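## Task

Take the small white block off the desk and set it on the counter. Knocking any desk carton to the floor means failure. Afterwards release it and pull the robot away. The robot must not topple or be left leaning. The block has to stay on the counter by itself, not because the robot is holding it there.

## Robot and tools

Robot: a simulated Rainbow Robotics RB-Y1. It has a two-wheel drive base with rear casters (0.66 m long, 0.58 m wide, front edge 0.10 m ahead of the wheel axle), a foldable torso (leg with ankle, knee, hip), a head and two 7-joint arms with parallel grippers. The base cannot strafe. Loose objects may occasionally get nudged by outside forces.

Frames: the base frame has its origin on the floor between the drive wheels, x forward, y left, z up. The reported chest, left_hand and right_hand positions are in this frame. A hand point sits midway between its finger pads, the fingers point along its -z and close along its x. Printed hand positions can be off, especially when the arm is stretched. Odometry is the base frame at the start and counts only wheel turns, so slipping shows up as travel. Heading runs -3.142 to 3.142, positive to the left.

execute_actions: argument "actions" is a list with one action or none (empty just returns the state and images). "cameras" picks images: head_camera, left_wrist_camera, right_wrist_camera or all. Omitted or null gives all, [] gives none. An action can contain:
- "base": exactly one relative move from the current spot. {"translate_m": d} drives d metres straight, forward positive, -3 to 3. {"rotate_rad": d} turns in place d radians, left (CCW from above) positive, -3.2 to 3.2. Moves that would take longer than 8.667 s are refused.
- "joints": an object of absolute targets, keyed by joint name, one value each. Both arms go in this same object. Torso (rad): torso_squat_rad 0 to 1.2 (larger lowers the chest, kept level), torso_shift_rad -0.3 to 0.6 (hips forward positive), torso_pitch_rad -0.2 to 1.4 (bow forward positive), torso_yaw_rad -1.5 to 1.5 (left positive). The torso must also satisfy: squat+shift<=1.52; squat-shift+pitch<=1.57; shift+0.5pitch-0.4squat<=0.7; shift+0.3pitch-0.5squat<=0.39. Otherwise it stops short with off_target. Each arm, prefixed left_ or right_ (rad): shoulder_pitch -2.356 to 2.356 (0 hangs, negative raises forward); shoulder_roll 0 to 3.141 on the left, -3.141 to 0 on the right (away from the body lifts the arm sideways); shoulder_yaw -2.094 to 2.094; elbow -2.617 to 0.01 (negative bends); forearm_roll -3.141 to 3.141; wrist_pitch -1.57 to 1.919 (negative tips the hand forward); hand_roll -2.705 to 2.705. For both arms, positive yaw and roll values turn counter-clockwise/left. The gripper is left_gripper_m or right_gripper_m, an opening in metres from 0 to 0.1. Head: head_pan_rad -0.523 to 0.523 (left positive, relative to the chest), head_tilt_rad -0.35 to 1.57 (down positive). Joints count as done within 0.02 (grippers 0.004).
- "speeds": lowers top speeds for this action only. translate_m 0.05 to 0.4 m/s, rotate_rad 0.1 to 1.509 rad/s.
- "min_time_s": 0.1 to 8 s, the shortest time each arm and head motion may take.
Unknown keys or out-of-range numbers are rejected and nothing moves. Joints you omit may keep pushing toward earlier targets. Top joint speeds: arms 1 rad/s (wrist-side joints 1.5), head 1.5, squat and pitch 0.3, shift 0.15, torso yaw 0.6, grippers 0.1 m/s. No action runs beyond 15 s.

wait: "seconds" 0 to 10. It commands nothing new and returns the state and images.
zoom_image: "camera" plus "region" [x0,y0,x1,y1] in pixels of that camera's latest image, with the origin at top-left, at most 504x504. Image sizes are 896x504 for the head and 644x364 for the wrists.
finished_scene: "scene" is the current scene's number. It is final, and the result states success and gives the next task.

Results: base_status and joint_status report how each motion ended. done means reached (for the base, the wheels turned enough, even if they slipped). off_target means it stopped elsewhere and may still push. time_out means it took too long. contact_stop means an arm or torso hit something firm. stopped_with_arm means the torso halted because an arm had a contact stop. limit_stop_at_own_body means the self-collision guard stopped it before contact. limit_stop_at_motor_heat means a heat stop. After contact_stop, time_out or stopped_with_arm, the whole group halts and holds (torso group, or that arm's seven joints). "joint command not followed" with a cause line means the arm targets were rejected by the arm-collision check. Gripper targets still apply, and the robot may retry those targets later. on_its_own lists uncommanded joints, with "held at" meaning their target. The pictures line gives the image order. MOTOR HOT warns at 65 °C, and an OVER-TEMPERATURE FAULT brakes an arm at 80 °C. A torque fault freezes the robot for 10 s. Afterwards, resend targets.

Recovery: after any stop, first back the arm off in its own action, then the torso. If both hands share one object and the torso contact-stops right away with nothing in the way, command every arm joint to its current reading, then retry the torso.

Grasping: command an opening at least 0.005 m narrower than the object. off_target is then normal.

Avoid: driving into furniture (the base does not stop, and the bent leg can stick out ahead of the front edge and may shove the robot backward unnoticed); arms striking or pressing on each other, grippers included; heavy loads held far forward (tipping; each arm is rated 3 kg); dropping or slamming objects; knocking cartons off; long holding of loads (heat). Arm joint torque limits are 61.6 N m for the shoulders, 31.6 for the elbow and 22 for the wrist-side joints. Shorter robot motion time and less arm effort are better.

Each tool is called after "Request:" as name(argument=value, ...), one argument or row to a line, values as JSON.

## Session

Request:
execute_actions(
  actions=[],
)

Scene clock: 0.00 s.
base_odometry: x=+0.000 y=+0.000 heading=+0.000 (m, m, rad; odometry frame)
base_status: not commanded
joint_positions: torso_squat_rad=+0.350 torso_shift_rad=+0.000 torso_pitch_rad=+0.001 torso_yaw_rad=+0.001 left_shoulder_pitch_rad=-0.015 left_shoulder_roll_rad=+0.021 left_shoulder_yaw_rad=-0.040 left_elbow_rad=-0.122 left_forearm_roll_rad=+0.031 left_wrist_pitch_rad=-0.046 left_hand_roll_rad=+0.036 left_gripper_m=+0.100 right_shoulder_pitch_rad=-0.029 right_shoulder_roll_rad=-0.015 right_shoulder_yaw_rad=-0.008 right_elbow_rad=-0.222 right_forearm_roll_rad=+0.016 right_wrist_pitch_rad=+0.046 right_hand_roll_rad=+0.002 right_gripper_m=+0.100 head_pan_rad=-0.001 head_tilt_rad=+0.400
joint_status: not commanded
chest: x=-0.2275 y=-0.0002 z=+1.2475 quat_wxyz=(+1.000, +0.000, +0.001, +0.000) (m; base frame)
left_hand: x=-0.1480 y=+0.2334 z=+0.5675 quat_wxyz=(+0.996, +0.007, -0.090, +0.011) (m; base frame)
right_hand: x=-0.1097 y=-0.2312 z=+0.5709 quat_wxyz=(+0.995, -0.008, -0.101, +0.011) (m; base frame)
pictures: head_camera, left_wrist_camera, right_wrist_camera
camera_calibration (this result's frames):
head_camera: T_world_to_cam=[[0.0155867, -0.999009, -0.0416946, 0.0652426], [-0.428532, 0.0310013, -0.902995, 1.27902], [0.903392, 0.0319421, -0.427624, 0.752352], [0, 0, 0, 1]] pos_world=[-0.132585, 0.00149488, 1.47939]
left_wrist_camera: T_world_to_cam=[[0.97949, 0.0620212, 0.191708, 0.0182051], [-0.0629165, -0.809728, 0.583422, -0.108719], [0.191416, -0.583518, -0.789219, 0.696732], [0, 0, 0, 1]] pos_world=[-0.158037, 0.317394, 0.609814]
right_wrist_camera: T_world_to_cam=[[-0.982354, -0.0389967, -0.18292, -0.0143999], [-0.149682, 0.750335, 0.643888, -0.182302], [0.112142, 0.659906, -0.742932, 0.67821], [0, 0, 0, 1]] pos_world=[-0.117489, -0.311329, 0.618612]
Images, in order (width x height): head_camera 896x504, left_wrist_camera 644x364, right_wrist_camera 644x364.

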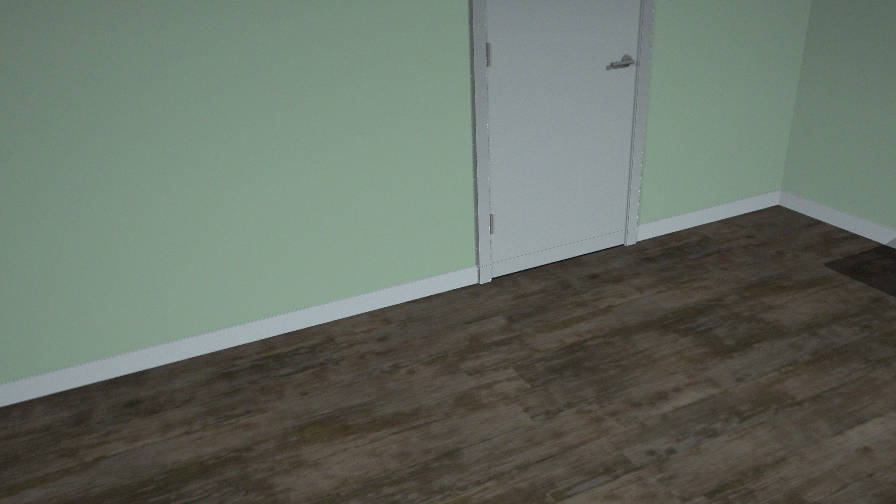

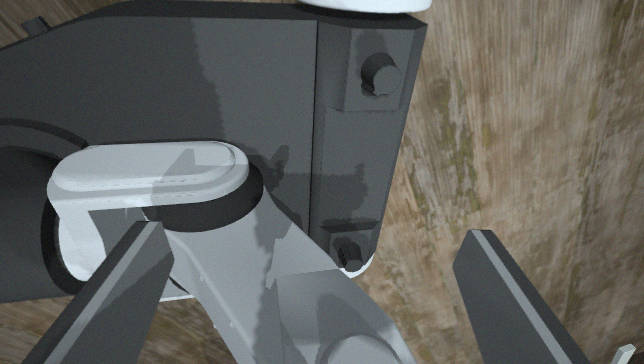

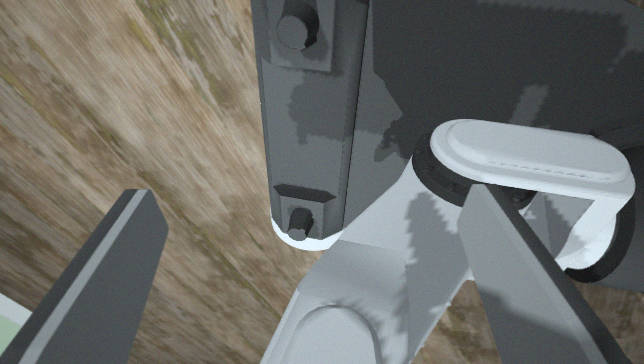

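Scene 2 opens facing a wall with a door, so I need to find the desk and the counter. I'm panning the head to look around first.

Request:
execute_actions(
  actions=[
    {"joints": {"head_pan_rad": -0.52, "head_tilt_rad": 0.2}},
  ],
  cameras=["head_camera"],
)

Scene clock: 5.50 s.
base_odometry: x=+0.000 y=+0.000 heading=+0.000 (m, m, rad; odometry frame)
base_status: not commanded
joint_positions: torso_squat_rad=+0.350 torso_shift_rad=+0.000 torso_pitch_rad=+0.001 torso_yaw_rad=+0.001 left_shoulder_pitch_rad=-0.015 left_shoulder_roll_rad=+0.021 left_shoulder_yaw_rad=-0.040 left_elbow_rad=-0.122 left_forearm_roll_rad=+0.031 left_wrist_pitch_rad=-0.046 left_hand_roll_rad=+0.036 left_gripper_m=+0.100 right_shoulder_pitch_rad=-0.029 right_shoulder_roll_rad=-0.015 right_shoulder_yaw_rad=-0.008 right_elbow_rad=-0.222 right_forearm_roll_rad=+0.016 right_wrist_pitch_rad=+0.046 right_hand_roll_rad=+0.002 right_gripper_m=+0.100 head_pan_rad=-0.520 head_tilt_rad=+0.200
joint_status: all done
chest: x=-0.2275 y=-0.0002 z=+1.2475 quat_wxyz=(+1.000, +0.000, +0.001, +0.000) (m; base frame)
left_hand: x=-0.1480 y=+0.2334 z=+0.5675 quat_wxyz=(+0.996, +0.007, -0.090, +0.011) (m; base frame)
right_hand: x=-0.1097 y=-0.2312 z=+0.5709 quat_wxyz=(+0.995, -0.008, -0.101, +0.011) (m; base frame)
pictures: head_camera
camera_calibration (this result's frames):
head_camera: T_world_to_cam=[[-0.475476, -0.878941, -0.0372333, -0.042002], [-0.19406, 0.146073, -0.970053, 1.42425], [0.858058, -0.454011, -0.240021, 0.471368], [0, 0, 0, 1]] pos_world=[-0.148042, -0.0309552, 1.49318]
Images, in order (width x height): head_camera 896x504.

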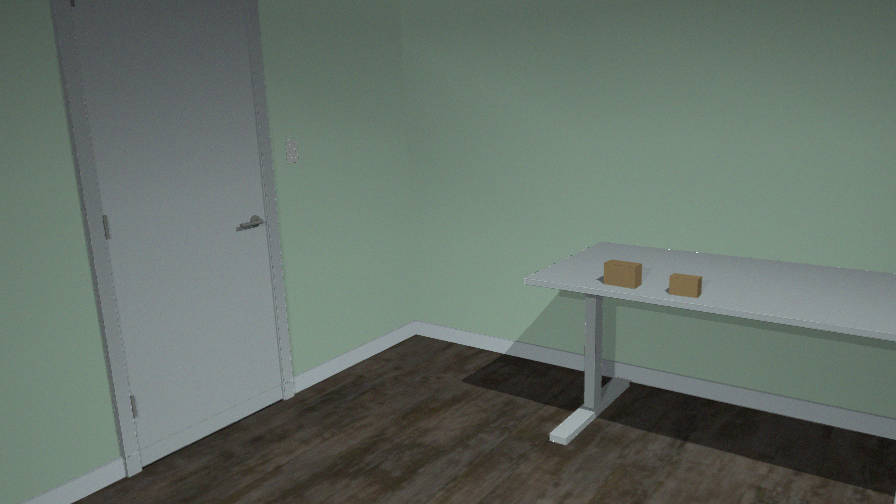

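Request:
zoom_image(
  camera="head_camera",
  region=[500, 200, 896, 360],
)

Region (500, 200, 896, 360) of head_camera's 896x504 image, scaled by 1.273, with more detail than that image has; it fills the top 204 rows of this view, and the rest is white.

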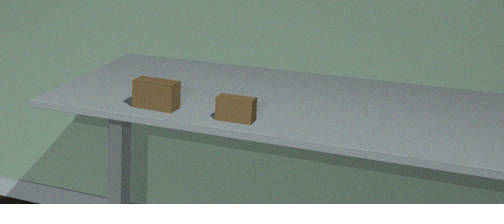

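The desk is about 2.3 m away on my right. I'm turning to face it, and moving the left arm into a ready pose at the same time.

Request:
execute_actions(
  actions=[
    {"base": {"rotate_rad": -1.12}, "joints": {"head_pan_rad": 0.0, "head_tilt_rad": -0.05, "torso_pitch_rad": 0.35, "left_shoulder_pitch_rad": -1.41, "left_shoulder_roll_rad": 0.291, "left_shoulder_yaw_rad": 0.345, "left_elbow_rad": -0.517, "left_forearm_roll_rad": 0.0, "left_wrist_pitch_rad": 1.067, "left_hand_roll_rad": -1.57}},
  ],
  cameras=["head_camera"],
)

Scene clock: 97.17 s.
base_odometry: x=+0.000 y=+0.000 heading=-1.119 (m, m, rad; odometry frame)
base_status: done
joint_positions: torso_squat_rad=+0.350 torso_shift_rad=+0.000 torso_pitch_rad=+0.350 torso_yaw_rad=+0.001 left_shoulder_pitch_rad=-1.411 left_shoulder_roll_rad=+0.291 left_shoulder_yaw_rad=+0.345 left_elbow_rad=-0.517 left_forearm_roll_rad=+0.000 left_wrist_pitch_rad=+1.067 left_hand_roll_rad=-1.570 left_gripper_m=+0.100 right_shoulder_pitch_rad=-0.029 right_shoulder_roll_rad=-0.015 right_shoulder_yaw_rad=-0.008 right_elbow_rad=-0.222 right_forearm_roll_rad=+0.016 right_wrist_pitch_rad=+0.046 right_hand_roll_rad=+0.002 right_gripper_m=+0.100 head_pan_rad=+0.000 head_tilt_rad=-0.050
joint_status: all done
chest: x=-0.1219 y=-0.0002 z=+1.2288 quat_wxyz=(+0.985, +0.000, +0.174, +0.000) (m; base frame)
left_hand: x=+0.5269 y=+0.2205 z=+0.9599 quat_wxyz=(+0.686, +0.175, -0.175, -0.684) (m; base frame)
right_hand: x=-0.2423 y=-0.2312 z=+0.5526 quat_wxyz=(+0.997, -0.006, +0.073, +0.012) (m; base frame)
pictures: head_camera
camera_calibration (this result's frames):
head_camera: T_world_to_cam=[[0.0202039, -0.998984, -0.0402925, 0.0591135], [-0.335316, 0.031196, -0.941589, 1.37578], [0.941889, 0.0325345, -0.334345, 0.449841], [0, 0, 0, 1]] pos_world=[0.0364269, 0.00149922, 1.4482]
Images, in order (width x height): head_camera 896x504.

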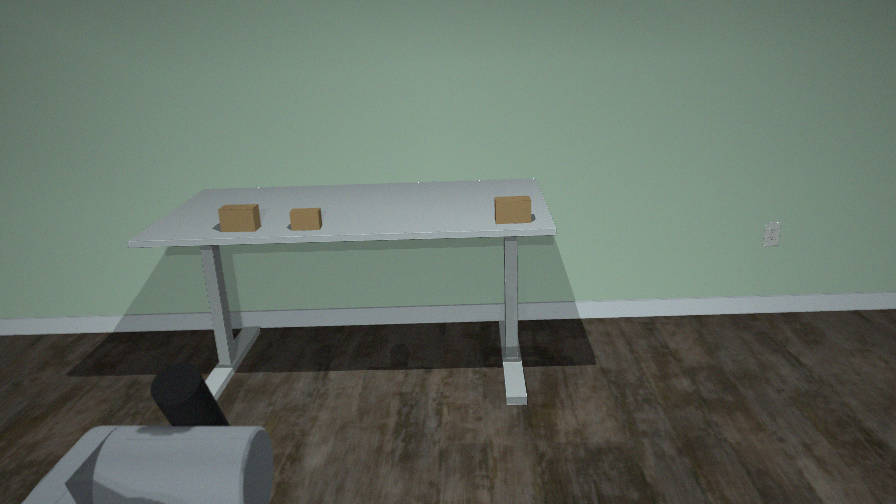

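The hand came out tilted about 0.5 rad, so I had the sign of the wrist adjustment wrong. With this arm pose the hand is vertical when wrist_pitch is about 1.917 minus the torso pitch, and I'll use that from here. Before moving again, I'm zooming in to find the white block.

Request:
zoom_image(
  camera="head_camera",
  region=[120, 170, 570, 260],
)

Region (120, 170, 570, 260) of head_camera's 896x504 image, scaled by 1.120, with more detail than that image has; it fills the top 101 rows of this view, and the rest is white.

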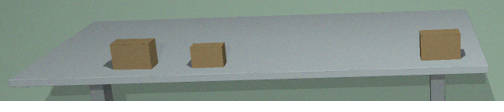

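Request:
zoom_image(
  camera="head_camera",
  region=[180, 175, 380, 250],
)

Request:
zoom_image(
  camera="head_camera",
  region=[360, 175, 560, 250],
)

Region (180, 175, 380, 250) of head_camera's 896x504 image, scaled by 2.520, with more detail than that image has; it fills the top 189 rows of this view, and the rest is white.

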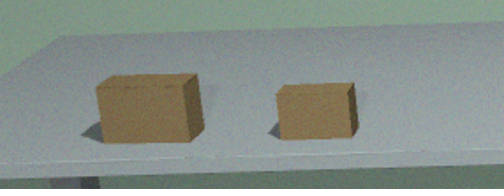

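Region (360, 175, 560, 250) of head_camera's 896x504 image, scaled by 2.520, with more detail than that image has; it fills the top 189 rows of this view, and the rest is white.

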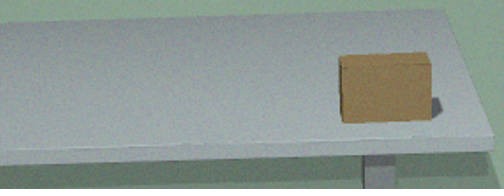

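The block isn't visible from here. It may be hidden behind a carton, or it may blend into the light desk. I'm driving closer to look down on the desk, and correcting the wrist so the hand is vertical.

Request:
execute_actions(
  actions=[
    {"base": {"rotate_rad": 0.2}, "joints": {"left_wrist_pitch_rad": 1.567, "head_tilt_rad": 0.1}},
  ],
  cameras=[],
)

Request:
execute_actions(
  actions=[
    {"base": {"translate_m": 1.5}, "joints": {"head_tilt_rad": 0.18}},
  ],
  cameras=["head_camera"],
)

Scene clock: 146.27 s.
base_odometry: x=+0.000 y=+0.000 heading=-0.920 (m, m, rad; odometry frame)
base_status: done
joint_positions: torso_squat_rad=+0.350 torso_shift_rad=+0.000 torso_pitch_rad=+0.350 torso_yaw_rad=+0.001 left_shoulder_pitch_rad=-1.410 left_shoulder_roll_rad=+0.291 left_shoulder_yaw_rad=+0.345 left_elbow_rad=-0.517 left_forearm_roll_rad=+0.000 left_wrist_pitch_rad=+1.567 left_hand_roll_rad=-1.570 left_gripper_m=+0.100 right_shoulder_pitch_rad=-0.029 right_shoulder_roll_rad=-0.015 right_shoulder_yaw_rad=-0.008 right_elbow_rad=-0.222 right_forearm_roll_rad=+0.016 right_wrist_pitch_rad=+0.046 right_hand_roll_rad=+0.002 right_gripper_m=+0.100 head_pan_rad=+0.000 head_tilt_rad=+0.100
joint_status: all done
chest: x=-0.1219 y=-0.0002 z=+1.2288 quat_wxyz=(+0.985, +0.000, +0.174, +0.000) (m; base frame)
left_hand: x=+0.4163 y=+0.2204 z=+0.9314 quat_wxyz=(+0.708, +0.000, +0.000, -0.706) (m; base frame)
right_hand: x=-0.2423 y=-0.2312 z=+0.5526 quat_wxyz=(+0.997, -0.006, +0.073, +0.012) (m; base frame)
pictures: none
No camera images: the call's "cameras" was empty. Leave "cameras" out to get every camera's image.

Scene clock: 151.57 s.
base_odometry: x=+0.908 y=-1.194 heading=-0.921 (m, m, rad; odometry frame)
base_status: done
joint_positions: torso_squat_rad=+0.350 torso_shift_rad=+0.000 torso_pitch_rad=+0.350 torso_yaw_rad=+0.001 left_shoulder_pitch_rad=-1.410 left_shoulder_roll_rad=+0.291 left_shoulder_yaw_rad=+0.345 left_elbow_rad=-0.517 left_forearm_roll_rad=+0.000 left_wrist_pitch_rad=+1.567 left_hand_roll_rad=-1.570 left_gripper_m=+0.100 right_shoulder_pitch_rad=-0.029 right_shoulder_roll_rad=-0.015 right_shoulder_yaw_rad=-0.008 right_elbow_rad=-0.222 right_forearm_roll_rad=+0.016 right_wrist_pitch_rad=+0.046 right_hand_roll_rad=+0.002 right_gripper_m=+0.100 head_pan_rad=+0.000 head_tilt_rad=+0.180
joint_status: all done
chest: x=-0.1218 y=-0.0002 z=+1.2288 quat_wxyz=(+0.985, +0.000, +0.174, +0.000) (m; base frame)
left_hand: x=+0.4163 y=+0.2204 z=+0.9313 quat_wxyz=(+0.708, +0.000, +0.000, -0.706) (m; base frame)
right_hand: x=-0.2424 y=-0.2312 z=+0.5526 quat_wxyz=(+0.997, -0.006, +0.073, +0.012) (m; base frame)
pictures: head_camera
camera_calibration (this result's frames):
head_camera: T_world_to_cam=[[0.0106018, -0.998991, -0.0436451, 0.0635245], [-0.541275, 0.0309666, -0.840275, 1.22631], [0.840779, 0.0325324, -0.5404, 0.736795], [0, 0, 0, 1]] pos_world=[0.0436152, 0.00151602, 1.43137]
Images, in order (width x height): head_camera 896x504.

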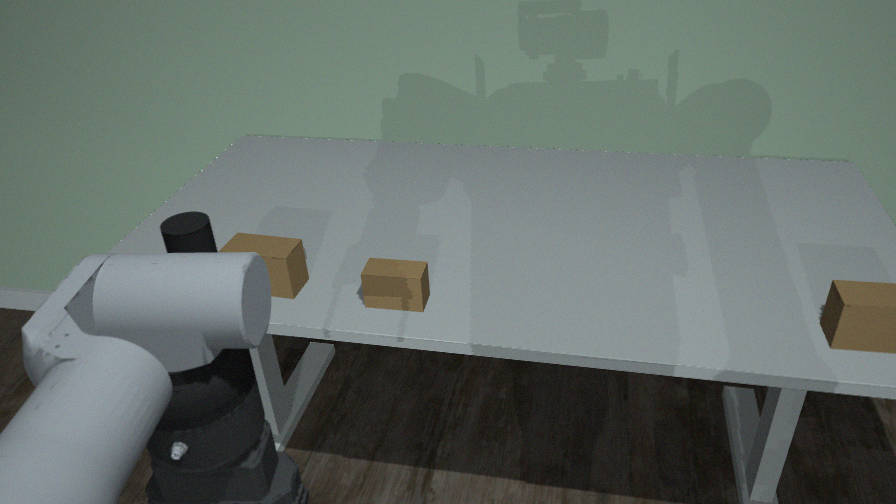

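Request:
zoom_image(
  camera="head_camera",
  region=[200, 130, 560, 340],
)

Request:
zoom_image(
  camera="head_camera",
  region=[536, 150, 896, 380],
)

Region (200, 130, 560, 340) of head_camera's 896x504 image, scaled by 1.400, with more detail than that image has; it fills the top 294 rows of this view, and the rest is white.

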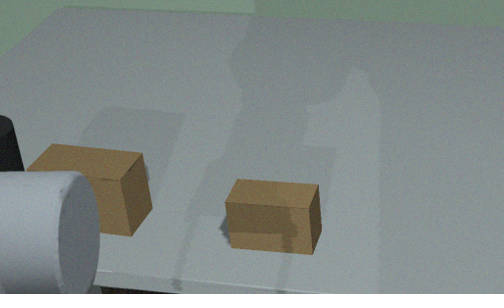

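Region (536, 150, 896, 380) of head_camera's 896x504 image, scaled by 1.400, with more detail than that image has; it fills the top 322 rows of this view, and the rest is white.

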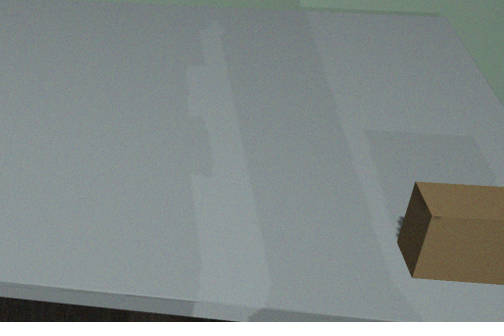

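Request:
zoom_image(
  camera="head_camera",
  region=[220, 135, 420, 255],
)

Request:
zoom_image(
  camera="head_camera",
  region=[400, 145, 640, 340],
)

Region (220, 135, 420, 255) of head_camera's 896x504 image, scaled by 2.520, with more detail than that image has; it fills the top 302 rows of this view, and the rest is white.

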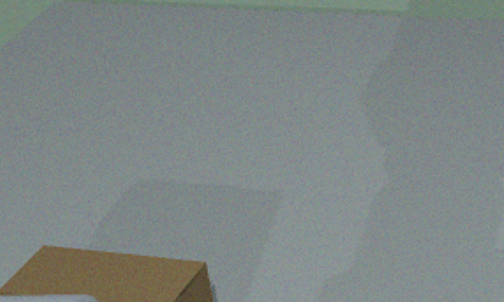

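Region (400, 145, 640, 340) of head_camera's 896x504 image, scaled by 2.100, with more detail than that image has; it fills the top 410 rows of this view, and the rest is white.

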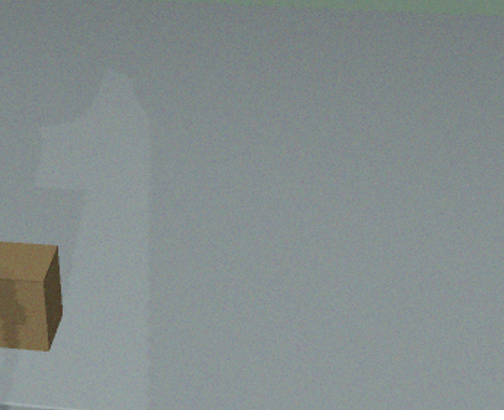

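Still no sign of it. I'm driving about 0.62 m closer. That puts the wrist camera past the carton row, looking back at the strip right behind the cartons, and gives the head camera a steeper view.

Request:
execute_actions(
  actions=[
    {"base": {"translate_m": 0.62}, "joints": {"head_tilt_rad": 0.5}},
  ],
  cameras=["head_camera", "left_wrist_camera"],
)

Scene clock: 226.63 s.
base_odometry: x=+1.282 y=-1.688 heading=-0.923 (m, m, rad; odometry frame)
base_status: done
joint_positions: torso_squat_rad=+0.350 torso_shift_rad=+0.000 torso_pitch_rad=+0.350 torso_yaw_rad=+0.001 left_shoulder_pitch_rad=-1.410 left_shoulder_roll_rad=+0.291 left_shoulder_yaw_rad=+0.345 left_elbow_rad=-0.517 left_forearm_roll_rad=+0.000 left_wrist_pitch_rad=+1.567 left_hand_roll_rad=-1.570 left_gripper_m=+0.100 right_shoulder_pitch_rad=-0.029 right_shoulder_roll_rad=-0.015 right_shoulder_yaw_rad=-0.008 right_elbow_rad=-0.222 right_forearm_roll_rad=+0.016 right_wrist_pitch_rad=+0.046 right_hand_roll_rad=+0.002 right_gripper_m=+0.100 head_pan_rad=+0.000 head_tilt_rad=+0.500
joint_status: all done
chest: x=-0.1219 y=-0.0002 z=+1.2288 quat_wxyz=(+0.985, +0.000, +0.174, +0.000) (m; base frame)
left_hand: x=+0.4163 y=+0.2204 z=+0.9313 quat_wxyz=(+0.708, +0.000, +0.000, -0.706) (m; base frame)
right_hand: x=-0.2424 y=-0.2312 z=+0.5526 quat_wxyz=(+0.997, -0.006, +0.073, +0.012) (m; base frame)
pictures: head_camera, left_wrist_camera
camera_calibration (this result's frames):
head_camera: T_world_to_cam=[[-0.00348494, -0.999003, -0.0445067, 0.0642801], [-0.778117, 0.0306645, -0.627371, 0.918559], [0.62811, 0.0324451, -0.777448, 1.06392], [0, 0, 0, 1]] pos_world=[0.0467118, 0.0015299, 1.40628]
left_wrist_camera: T_world_to_cam=[[0.0445529, -0.998944, 0.0112211, 0.187727], [-0.801676, -0.0290481, 0.597052, -0.173199], [-0.596096, -0.0355961, -0.802124, 1.08737], [0, 0, 0, 1]] pos_world=[0.500966, 0.221204, 0.973512]
Images, in order (width x height): head_camera 896x504, left_wrist_camera 644x364.

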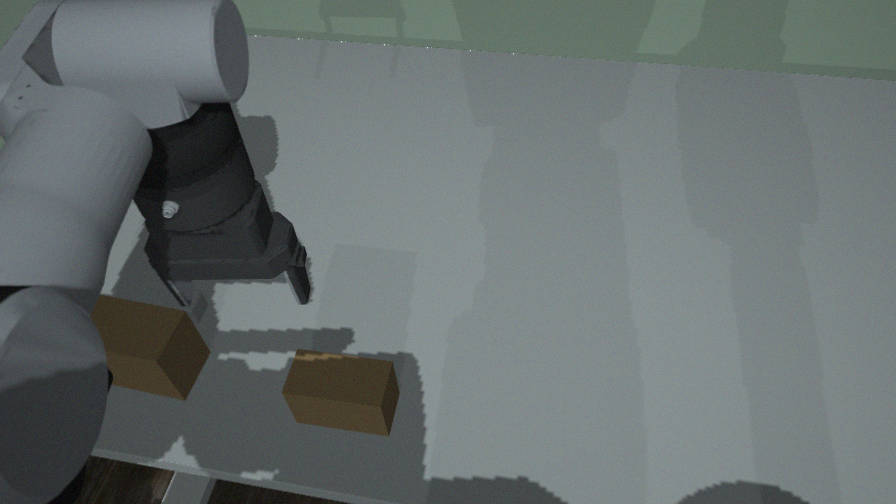

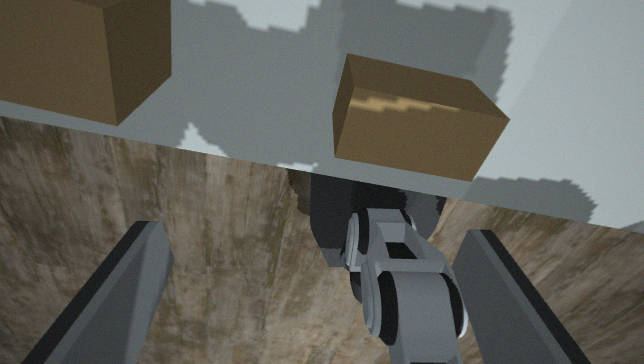

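Request:
zoom_image(
  camera="head_camera",
  region=[260, 200, 460, 350],
)

Region (260, 200, 460, 350) of head_camera's 896x504 image, scaled by 2.520, with more detail than that image has; it fills the top 378 rows of this view, and the rest is white.

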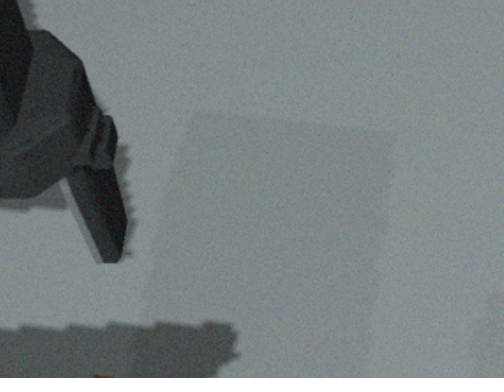

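That shape is only carton B's shadow, not the block. I'm going through the rest of the desk surface in this view carefully.

Request:
zoom_image(
  camera="head_camera",
  region=[240, 30, 600, 250],
)

Request:
zoom_image(
  camera="head_camera",
  region=[536, 50, 896, 300],
)

Region (240, 30, 600, 250) of head_camera's 896x504 image, scaled by 1.400, with more detail than that image has.

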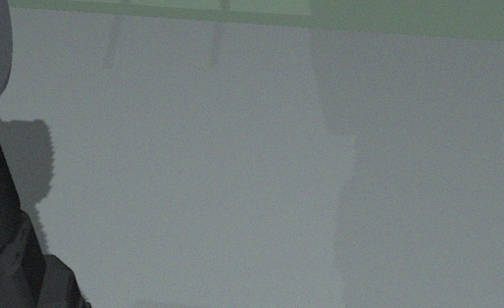

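Region (536, 50, 896, 300) of head_camera's 896x504 image, scaled by 1.400, with more detail than that image has; it fills the top 350 rows of this view, and the rest is white.

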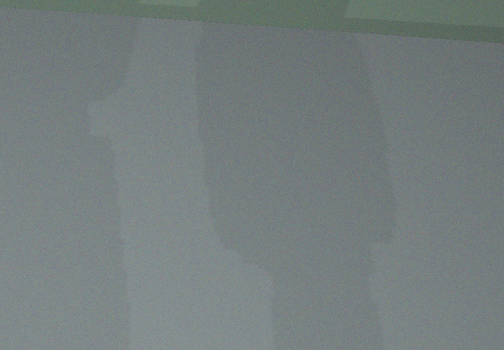

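Request:
execute_actions(
  actions=[
    {"joints": {"head_pan_rad": -0.52, "head_tilt_rad": 0.4}},
  ],
  cameras=["head_camera"],
)

Scene clock: 237.63 s.
base_odometry: x=+1.282 y=-1.688 heading=-0.923 (m, m, rad; odometry frame)
base_status: not commanded
joint_positions: torso_squat_rad=+0.350 torso_shift_rad=+0.000 torso_pitch_rad=+0.350 torso_yaw_rad=+0.001 left_shoulder_pitch_rad=-1.410 left_shoulder_roll_rad=+0.291 left_shoulder_yaw_rad=+0.345 left_elbow_rad=-0.517 left_forearm_roll_rad=+0.000 left_wrist_pitch_rad=+1.567 left_hand_roll_rad=-1.570 left_gripper_m=+0.100 right_shoulder_pitch_rad=-0.029 right_shoulder_roll_rad=-0.015 right_shoulder_yaw_rad=-0.008 right_elbow_rad=-0.222 right_forearm_roll_rad=+0.016 right_wrist_pitch_rad=+0.046 right_hand_roll_rad=+0.002 right_gripper_m=+0.100 head_pan_rad=-0.520 head_tilt_rad=+0.400
joint_status: all done
chest: x=-0.1219 y=-0.0002 z=+1.2288 quat_wxyz=(+0.985, +0.000, +0.174, +0.000) (m; base frame)
left_hand: x=+0.4163 y=+0.2204 z=+0.9313 quat_wxyz=(+0.708, +0.000, +0.000, -0.706) (m; base frame)
right_hand: x=-0.2424 y=-0.2312 z=+0.5526 quat_wxyz=(+0.997, -0.006, +0.073, +0.012) (m; base frame)
pictures: head_camera
camera_calibration (this result's frames):
head_camera: T_world_to_cam=[[-0.46729, -0.875057, 0.126154, -0.191303], [-0.644219, 0.239292, -0.726444, 1.06259], [0.605493, -0.420731, -0.675547, 0.919475], [0, 0, 0, 1]] pos_world=[0.0384098, -0.0348179, 1.41719]
Images, in order (width x height): head_camera 896x504.

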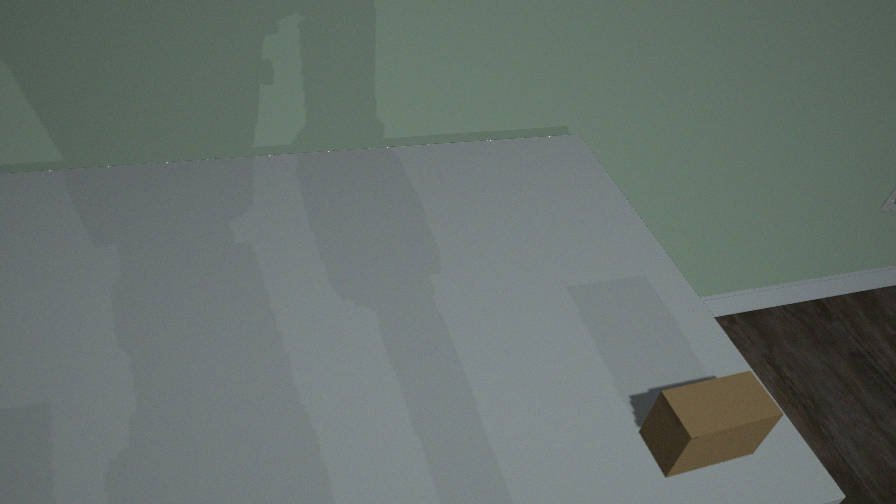

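Request:
execute_actions(
  actions=[
    {"joints": {"head_pan_rad": 0.52, "head_tilt_rad": 0.4}},
  ],
  cameras=["head_camera"],
)

Scene clock: 244.67 s.
base_odometry: x=+1.282 y=-1.688 heading=-0.923 (m, m, rad; odometry frame)
base_status: not commanded
joint_positions: torso_squat_rad=+0.350 torso_shift_rad=+0.000 torso_pitch_rad=+0.350 torso_yaw_rad=+0.001 left_shoulder_pitch_rad=-1.410 left_shoulder_roll_rad=+0.291 left_shoulder_yaw_rad=+0.345 left_elbow_rad=-0.517 left_forearm_roll_rad=+0.000 left_wrist_pitch_rad=+1.567 left_hand_roll_rad=-1.570 left_gripper_m=+0.100 right_shoulder_pitch_rad=-0.029 right_shoulder_roll_rad=-0.015 right_shoulder_yaw_rad=-0.008 right_elbow_rad=-0.222 right_forearm_roll_rad=+0.016 right_wrist_pitch_rad=+0.046 right_hand_roll_rad=+0.002 right_gripper_m=+0.100 head_pan_rad=+0.520 head_tilt_rad=+0.400
joint_status: all done
chest: x=-0.1219 y=-0.0002 z=+1.2288 quat_wxyz=(+0.985, +0.000, +0.174, +0.000) (m; base frame)
left_hand: x=+0.4163 y=+0.2204 z=+0.9313 quat_wxyz=(+0.708, +0.000, +0.000, -0.706) (m; base frame)
right_hand: x=-0.2424 y=-0.2312 z=+0.5526 quat_wxyz=(+0.997, -0.006, +0.073, +0.012) (m; base frame)
pictures: head_camera
camera_calibration (this result's frames):
head_camera: T_world_to_cam=[[0.465203, -0.858915, -0.21413, 0.318625], [-0.672844, -0.185913, -0.716043, 1.04689], [0.57521, 0.477181, -0.664403, 0.903003], [0, 0, 0, 1]] pos_world=[0.0367539, 0.0374064, 1.41781]
Images, in order (width x height): head_camera 896x504.

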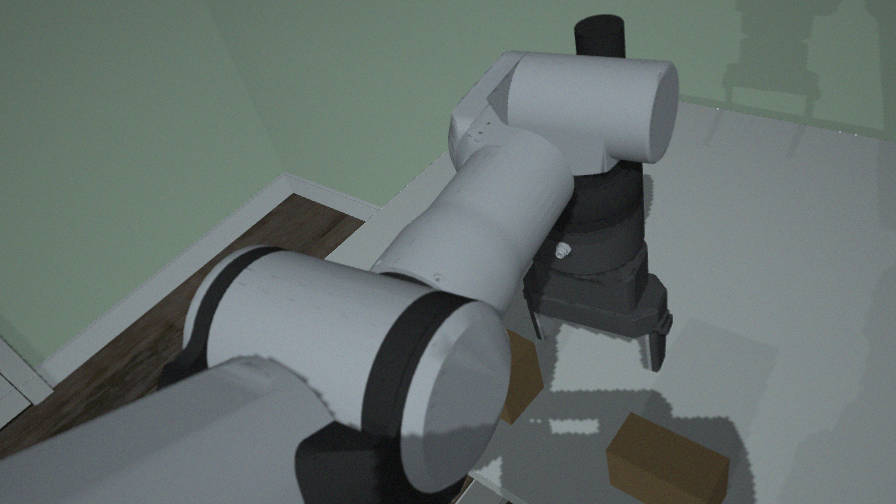

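My arm is hiding the left side of the desk. Before I move it, I'm checking the area around carton C more closely.

Request:
zoom_image(
  camera="head_camera",
  region=[460, 250, 860, 504],
)

Region (460, 250, 860, 504) of head_camera's 896x504 image, scaled by 1.260, with more detail than that image has; it fills the top 320 rows of this view, and the rest is white.

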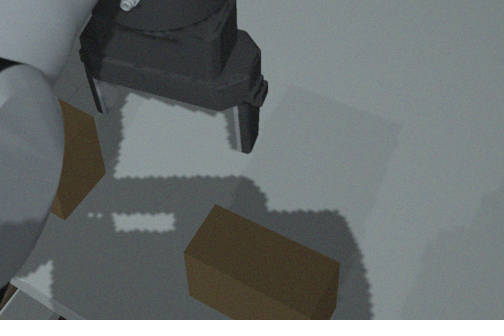

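The block isn't beside B or C in these views, and my gripper is covering the area behind carton A. I'm swinging the left arm out to the side, rotating its plane about 0.9 rad around the shoulder at the same height. That clears the head camera's view of the left side of the desk.

Request:
execute_actions(
  actions=[
    {"joints": {"left_shoulder_pitch_rad": -0.937, "left_shoulder_roll_rad": 0.922, "left_shoulder_yaw_rad": 0.945, "head_pan_rad": 0.4, "head_tilt_rad": 0.45}, "min_time_s": 0.8},
  ],
  cameras=["head_camera"],
)

Scene clock: 366.17 s.
base_odometry: x=+1.282 y=-1.688 heading=-0.923 (m, m, rad; odometry frame)
base_status: not commanded
joint_positions: torso_squat_rad=+0.350 torso_shift_rad=+0.000 torso_pitch_rad=+0.350 torso_yaw_rad=+0.001 left_shoulder_pitch_rad=-0.937 left_shoulder_roll_rad=+0.922 left_shoulder_yaw_rad=+0.945 left_elbow_rad=-0.517 left_forearm_roll_rad=+0.000 left_wrist_pitch_rad=+1.567 left_hand_roll_rad=-1.570 left_gripper_m=+0.100 right_shoulder_pitch_rad=-0.029 right_shoulder_roll_rad=-0.015 right_shoulder_yaw_rad=-0.008 right_elbow_rad=-0.222 right_forearm_roll_rad=+0.016 right_wrist_pitch_rad=+0.046 right_hand_roll_rad=+0.002 right_gripper_m=+0.100 head_pan_rad=+0.400 head_tilt_rad=+0.450
joint_status: all done
chest: x=-0.1219 y=-0.0002 z=+1.2288 quat_wxyz=(+0.985, +0.000, +0.174, +0.001) (m; base frame)
left_hand: x=+0.2225 y=+0.6207 z=+0.9317 quat_wxyz=(+0.945, +0.001, +0.000, -0.328) (m; base frame)
right_hand: x=-0.2423 y=-0.2311 z=+0.5526 quat_wxyz=(+0.997, -0.006, +0.073, +0.012) (m; base frame)
pictures: head_camera
camera_calibration (this result's frames):
head_camera: T_world_to_cam=[[0.36325, -0.914597, -0.177655, 0.263923], [-0.721932, -0.155769, -0.674203, 0.986338], [0.588951, 0.373159, -0.71686, 0.977344], [0, 0, 0, 1]] pos_world=[0.0405917, 0.0303188, 1.4125]
Images, in order (width x height): head_camera 896x504.

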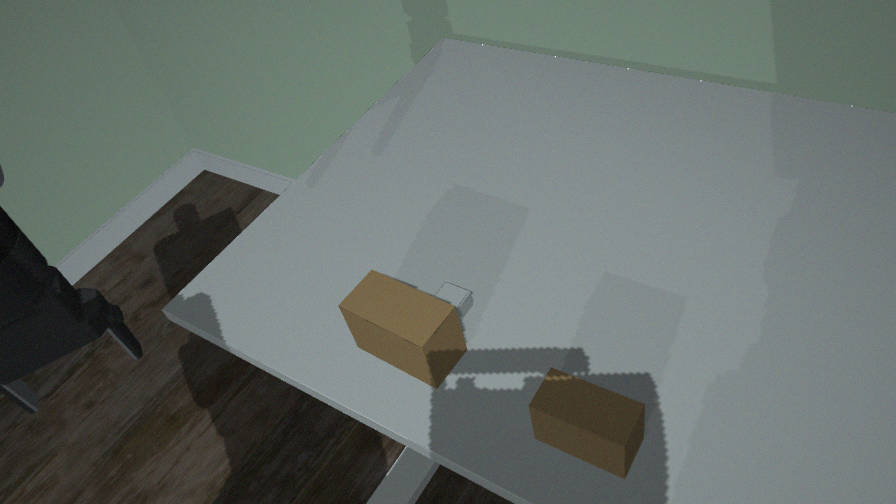

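The swing landed where I predicted, and it uncovered the block. The small white block is tucked right behind carton A, so I'm zooming in on it.

Request:
zoom_image(
  camera="head_camera",
  region=[330, 240, 530, 400],
)

Region (330, 240, 530, 400) of head_camera's 896x504 image, scaled by 2.520, with more detail than that image has; it fills the top 403 rows of this view, and the rest is white.

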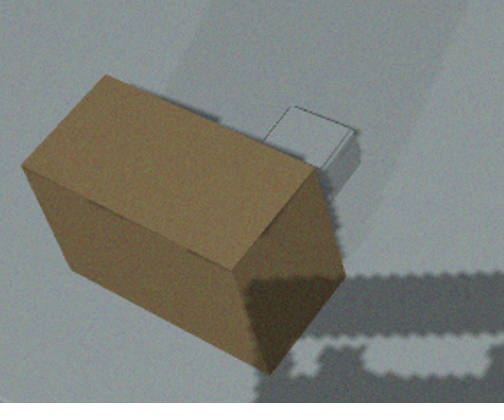

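Here's what I worked out from this view:
- **Block:** it's about 0.035 m across, at base-frame (0.52, 0.34), and its centre sits about 0.046 m behind carton A's back face (a gap of roughly 0.03 m).
- **Grasp direction:** the fingers have to close along the carton's back face, not between the block and the carton.
- **Reach:** the block is slightly beyond a comfortable reach from here.

So I'm driving 0.15 m closer and leaning the torso to 0.6. At the same time the hand moves to a pre-grasp above the block, passing well above carton A on the way.

Request:
execute_actions(
  actions=[
    {"base": {"translate_m": 0.15}, "joints": {"torso_pitch_rad": 0.6, "left_shoulder_pitch_rad": -1.062, "left_shoulder_roll_rad": 0.33, "left_shoulder_yaw_rad": 0.583, "left_elbow_rad": -1.575, "left_forearm_roll_rad": 0.0, "left_wrist_pitch_rad": 1.91, "left_hand_roll_rad": -2.083, "left_gripper_m": 0.08, "head_pan_rad": 0.52, "head_tilt_rad": 0.4}, "min_time_s": 1.6},
  ],
  cameras=["head_camera", "left_wrist_camera"],
)

Scene clock: 488.10 s.
base_odometry: x=+1.373 y=-1.808 heading=-0.924 (m, m, rad; odometry frame)
base_status: done
joint_positions: torso_squat_rad=+0.350 torso_shift_rad=+0.000 torso_pitch_rad=+0.600 torso_yaw_rad=+0.001 left_shoulder_pitch_rad=-1.062 left_shoulder_roll_rad=+0.330 left_shoulder_yaw_rad=+0.583 left_elbow_rad=-1.575 left_forearm_roll_rad=+0.000 left_wrist_pitch_rad=+1.910 left_hand_roll_rad=-2.083 left_gripper_m=+0.080 right_shoulder_pitch_rad=-0.029 right_shoulder_roll_rad=-0.015 right_shoulder_yaw_rad=-0.008 right_elbow_rad=-0.222 right_forearm_roll_rad=+0.016 right_wrist_pitch_rad=+0.046 right_hand_roll_rad=+0.002 right_gripper_m=+0.100 head_pan_rad=+0.520 head_tilt_rad=+0.400
joint_status: all done
chest: x=-0.0531 y=-0.0002 z=+1.1935 quat_wxyz=(+0.955, +0.000, +0.296, +0.001) (m; base frame)
left_hand: x=+0.4082 y=+0.3553 z=+0.9029 quat_wxyz=(+0.631, +0.079, -0.030, -0.771) (m; base frame)
right_hand: x=-0.3372 y=-0.2311 z=+0.5682 quat_wxyz=(+0.980, -0.005, +0.197, +0.013) (m; base frame)
pictures: head_camera, left_wrist_camera
camera_calibration (this result's frames):
head_camera: T_world_to_cam=[[0.397778, -0.858888, -0.322622, 0.405012], [-0.829144, -0.185974, -0.527195, 0.834193], [0.392802, 0.477206, -0.786117, 0.975568], [0, 0, 0, 1]] pos_world=[0.147356, 0.0374508, 1.33736]
left_wrist_camera: T_world_to_cam=[[-0.150695, -0.986408, -0.0654941, 0.467651], [-0.876691, 0.10273, 0.469957, -0.0602923], [-0.456842, 0.128238, -0.880256, 1.02007], [0, 0, 0, 1]] pos_world=[0.483626, 0.336677, 0.956886]
Images, in order (width x height): head_camera 896x504, left_wrist_camera 644x364.

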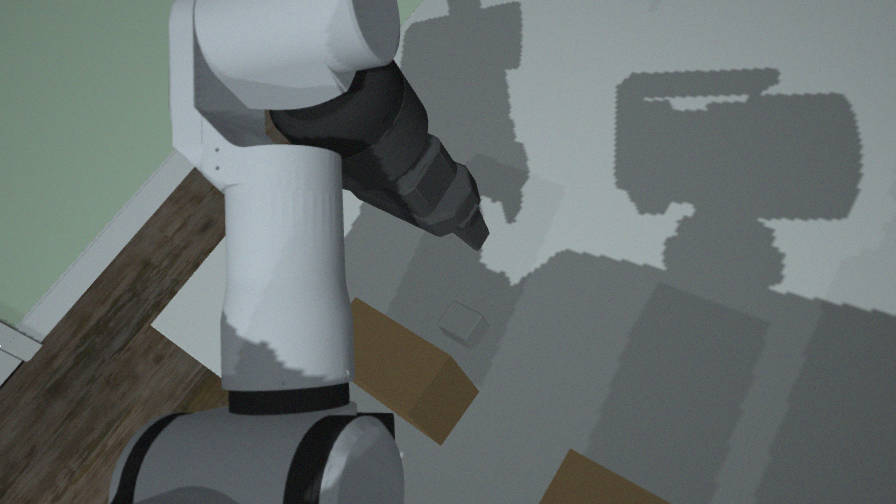

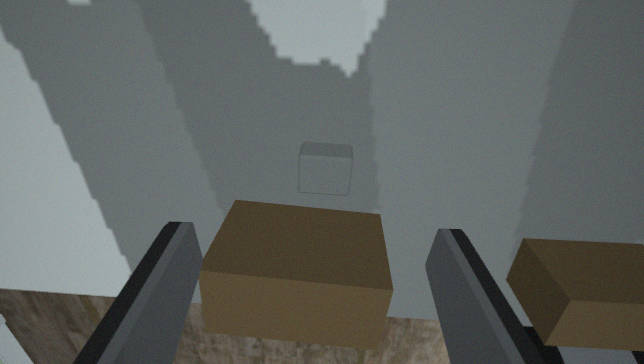

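The pre-grasp pose came out as predicted. In the wrist camera the block is close to centred between the fingers. I'm zooming in to measure its offset before going down.

Request:
zoom_image(
  camera="left_wrist_camera",
  region=[180, 120, 480, 364],
)

Region (180, 120, 480, 364) of left_wrist_camera's 644x364 image, scaled by 1.680, with more detail than that image has; it fills the top 410 rows of this view, and the rest is white.

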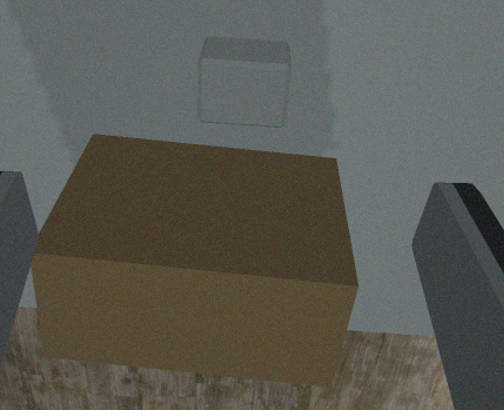

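Measurements from the wrist camera, which is rigid with the hand and so the best reference for the grasp:
- **Block size:** about 0.04 wide, 0.033 deep and 0.029 tall.
- **Block centre:** (0.379, 0.366) in the hand's frame.
- **Carton A:** the block's centre is about 0.046 m from the carton's back face; the gap between the faces is about 0.03 m.

That centre is about 2 cm from my head-camera estimate, so I recomputed the grasp target. It becomes (0.385, 0.365), nudged slightly away from the carton, with the pad at z = 0.765. I'm lowering the hand straight down onto it now.

Request:
execute_actions(
  actions=[
    {"joints": {"left_shoulder_pitch_rad": -1.065, "left_shoulder_roll_rad": 0.356, "left_shoulder_yaw_rad": 0.619, "left_elbow_rad": -1.013, "left_forearm_roll_rad": 0.0, "left_wrist_pitch_rad": 1.533, "left_hand_roll_rad": -2.124}, "min_time_s": 1.2},
  ],
  cameras=["head_camera", "left_wrist_camera"],
)

Scene clock: 609.63 s.
base_odometry: x=+1.373 y=-1.808 heading=-0.924 (m, m, rad; odometry frame)
base_status: not commanded
joint_positions: torso_squat_rad=+0.350 torso_shift_rad=+0.000 torso_pitch_rad=+0.600 torso_yaw_rad=+0.001 left_shoulder_pitch_rad=-1.065 left_shoulder_roll_rad=+0.356 left_shoulder_yaw_rad=+0.619 left_elbow_rad=-1.013 left_forearm_roll_rad=+0.000 left_wrist_pitch_rad=+1.533 left_hand_roll_rad=-2.124 left_gripper_m=+0.080 right_shoulder_pitch_rad=-0.029 right_shoulder_roll_rad=-0.015 right_shoulder_yaw_rad=-0.008 right_elbow_rad=-0.222 right_forearm_roll_rad=+0.016 right_wrist_pitch_rad=+0.046 right_hand_roll_rad=+0.002 right_gripper_m=+0.100 head_pan_rad=+0.520 head_tilt_rad=+0.400
joint_status: all done
chest: x=-0.0531 y=-0.0002 z=+1.1935 quat_wxyz=(+0.955, +0.000, +0.296, +0.001) (m; base frame)
left_hand: x=+0.3846 y=+0.3654 z=+0.7645 quat_wxyz=(+0.634, +0.000, +0.000, -0.774) (m; base frame)
right_hand: x=-0.3372 y=-0.2311 z=+0.5682 quat_wxyz=(+0.980, -0.005, +0.197, +0.013) (m; base frame)
pictures: head_camera, left_wrist_camera
camera_calibration (this result's frames):
head_camera: T_world_to_cam=[[0.397786, -0.858886, -0.322617, 0.405013], [-0.829132, -0.185973, -0.527214, 0.834205], [0.392819, 0.47721, -0.786107, 0.975563], [0, 0, 0, 1]] pos_world=[0.147338, 0.0374507, 1.33737]
left_wrist_camera: T_world_to_cam=[[-0.155433, -0.987788, 0.0107288, 0.409081], [-0.791175, 0.130984, 0.597399, -0.157582], [-0.591509, 0.0843671, -0.801873, 0.894112], [0, 0, 0, 1]] pos_world=[0.467785, 0.349293, 0.806714]
Images, in order (width x height): head_camera 896x504, left_wrist_camera 644x364.

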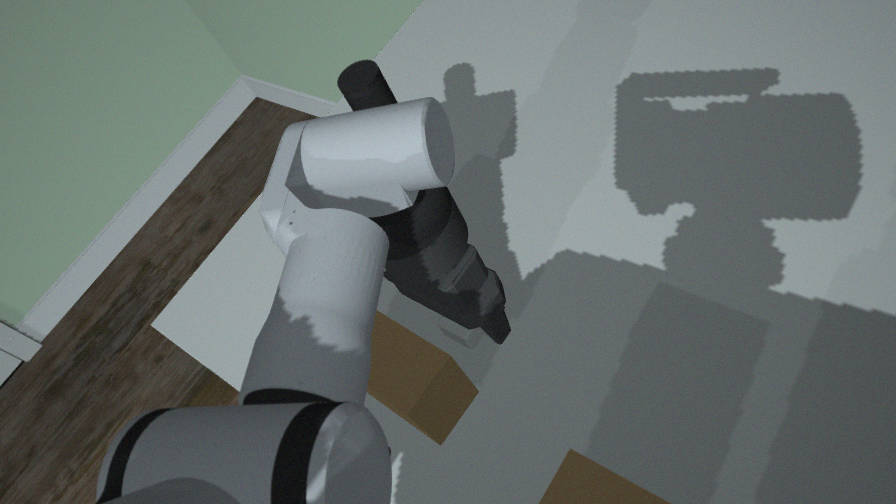

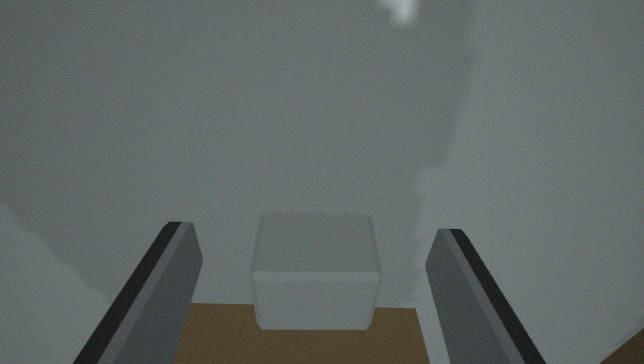

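The hand reached the target and the block is centred between the fingers. Carton A hasn't moved. Closing the gripper now.

Request:
execute_actions(
  actions=[
    {"joints": {"left_gripper_m": 0.025}},
  ],
  cameras=["left_wrist_camera"],
)

Scene clock: 614.03 s.
base_odometry: x=+1.373 y=-1.808 heading=-0.924 (m, m, rad; odometry frame)
base_status: not commanded
joint_positions: torso_squat_rad=+0.350 torso_shift_rad=+0.000 torso_pitch_rad=+0.600 torso_yaw_rad=+0.001 left_shoulder_pitch_rad=-1.065 left_shoulder_roll_rad=+0.356 left_shoulder_yaw_rad=+0.619 left_elbow_rad=-1.013 left_forearm_roll_rad=+0.000 left_wrist_pitch_rad=+1.533 left_hand_roll_rad=-2.124 left_gripper_m=+0.039 right_shoulder_pitch_rad=-0.029 right_shoulder_roll_rad=-0.015 right_shoulder_yaw_rad=-0.008 right_elbow_rad=-0.222 right_forearm_roll_rad=+0.016 right_wrist_pitch_rad=+0.046 right_hand_roll_rad=+0.002 right_gripper_m=+0.100 head_pan_rad=+0.520 head_tilt_rad=+0.400
joint_status: left_gripper_m off_target (ended at +0.039, target +0.025)
chest: x=-0.0531 y=-0.0002 z=+1.1935 quat_wxyz=(+0.955, +0.000, +0.296, +0.001) (m; base frame)
left_hand: x=+0.3846 y=+0.3654 z=+0.7645 quat_wxyz=(+0.634, +0.000, +0.000, -0.774) (m; base frame)
right_hand: x=-0.3372 y=-0.2311 z=+0.5682 quat_wxyz=(+0.980, -0.005, +0.197, +0.013) (m; base frame)
pictures: left_wrist_camera
camera_calibration (this result's frames):
left_wrist_camera: T_world_to_cam=[[-0.155433, -0.987788, 0.0107284, 0.409082], [-0.791176, 0.130984, 0.597398, -0.157581], [-0.591508, 0.0843673, -0.801873, 0.894112], [0, 0, 0, 1]] pos_world=[0.467785, 0.349293, 0.806714]
Images, in order (width x height): left_wrist_camera 644x364.

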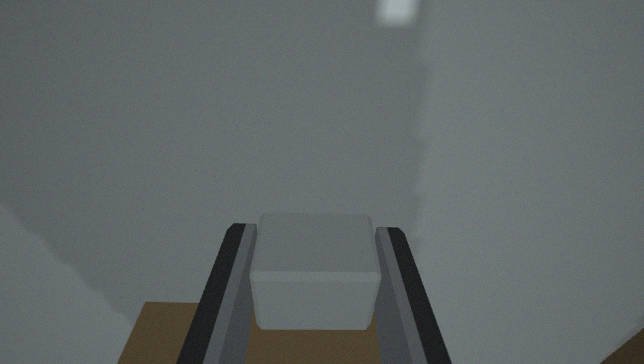

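The block is grasped: the gripper stopped at 0.039 m. I'm lifting it straight up by leaning the torso back first, with the base still so nothing brushes carton A. The arm moves into the same carrying pose that worked for the counter in scene 1.

Request:
execute_actions(
  actions=[
    {"joints": {"torso_pitch_rad": 0.2, "left_shoulder_pitch_rad": -1.125, "left_shoulder_roll_rad": 0.193, "left_shoulder_yaw_rad": 0.314, "left_elbow_rad": -1.05, "left_forearm_roll_rad": 0.0, "left_wrist_pitch_rad": 1.85, "head_pan_rad": 0.3, "head_tilt_rad": 0.6}, "min_time_s": 2.0},
  ],
  cameras=["head_camera", "left_wrist_camera"],
)

Scene clock: 669.37 s.
base_odometry: x=+1.373 y=-1.808 heading=-0.924 (m, m, rad; odometry frame)
base_status: not commanded
joint_positions: torso_squat_rad=+0.350 torso_shift_rad=+0.000 torso_pitch_rad=+0.200 torso_yaw_rad=+0.001 left_shoulder_pitch_rad=-1.125 left_shoulder_roll_rad=+0.193 left_shoulder_yaw_rad=+0.314 left_elbow_rad=-1.050 left_forearm_roll_rad=+0.000 left_wrist_pitch_rad=+1.850 left_hand_roll_rad=-2.124 left_gripper_m=+0.039 right_shoulder_pitch_rad=-0.029 right_shoulder_roll_rad=-0.015 right_shoulder_yaw_rad=-0.008 right_elbow_rad=-0.222 right_forearm_roll_rad=+0.016 right_wrist_pitch_rad=+0.046 right_hand_roll_rad=+0.002 right_gripper_m=+0.100 head_pan_rad=+0.300 head_tilt_rad=+0.600
joint_status: all done
chest: x=-0.1665 y=-0.0002 z=+1.2414 quat_wxyz=(+0.995, +0.000, +0.100, +0.000) (m; base frame)
left_hand: x=+0.3571 y=+0.2204 z=+1.0093 quat_wxyz=(+0.487, +0.044, -0.025, -0.872) (m; base frame)
right_hand: x=-0.1847 y=-0.2311 z=+0.5548 quat_wxyz=(+1.000, -0.007, -0.002, +0.012) (m; base frame)
pictures: head_camera, left_wrist_camera
camera_calibration (this result's frames):
head_camera: T_world_to_cam=[[0.287823, -0.952116, -0.103118, 0.179742], [-0.728459, -0.14776, -0.668965, 0.941878], [0.621696, 0.267661, -0.736106, 1.0682], [0, 0, 0, 1]] pos_world=[-0.0297098, 0.0243922, 1.43493]
left_wrist_camera: T_world_to_cam=[[-0.486248, -0.873016, -0.0374949, 0.40039], [-0.753163, 0.396964, 0.524562, -0.305228], [-0.443067, 0.283307, -0.850546, 1.03866], [0, 0, 0, 1]] pos_world=[0.425, 0.17645, 1.05856]
Images, in order (width x height): head_camera 896x504, left_wrist_camera 644x364.

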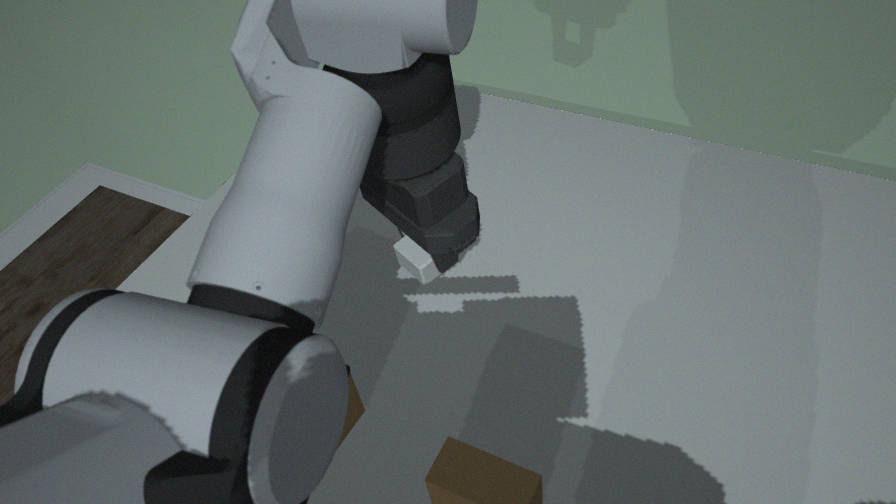

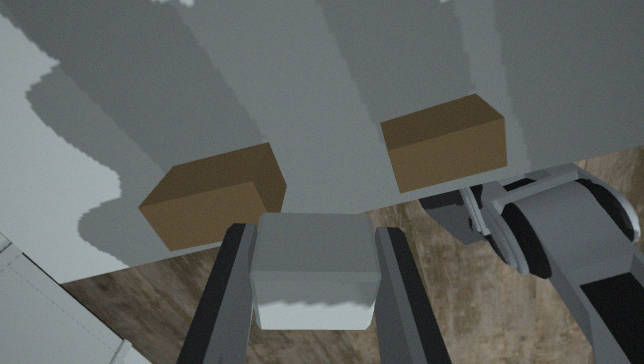

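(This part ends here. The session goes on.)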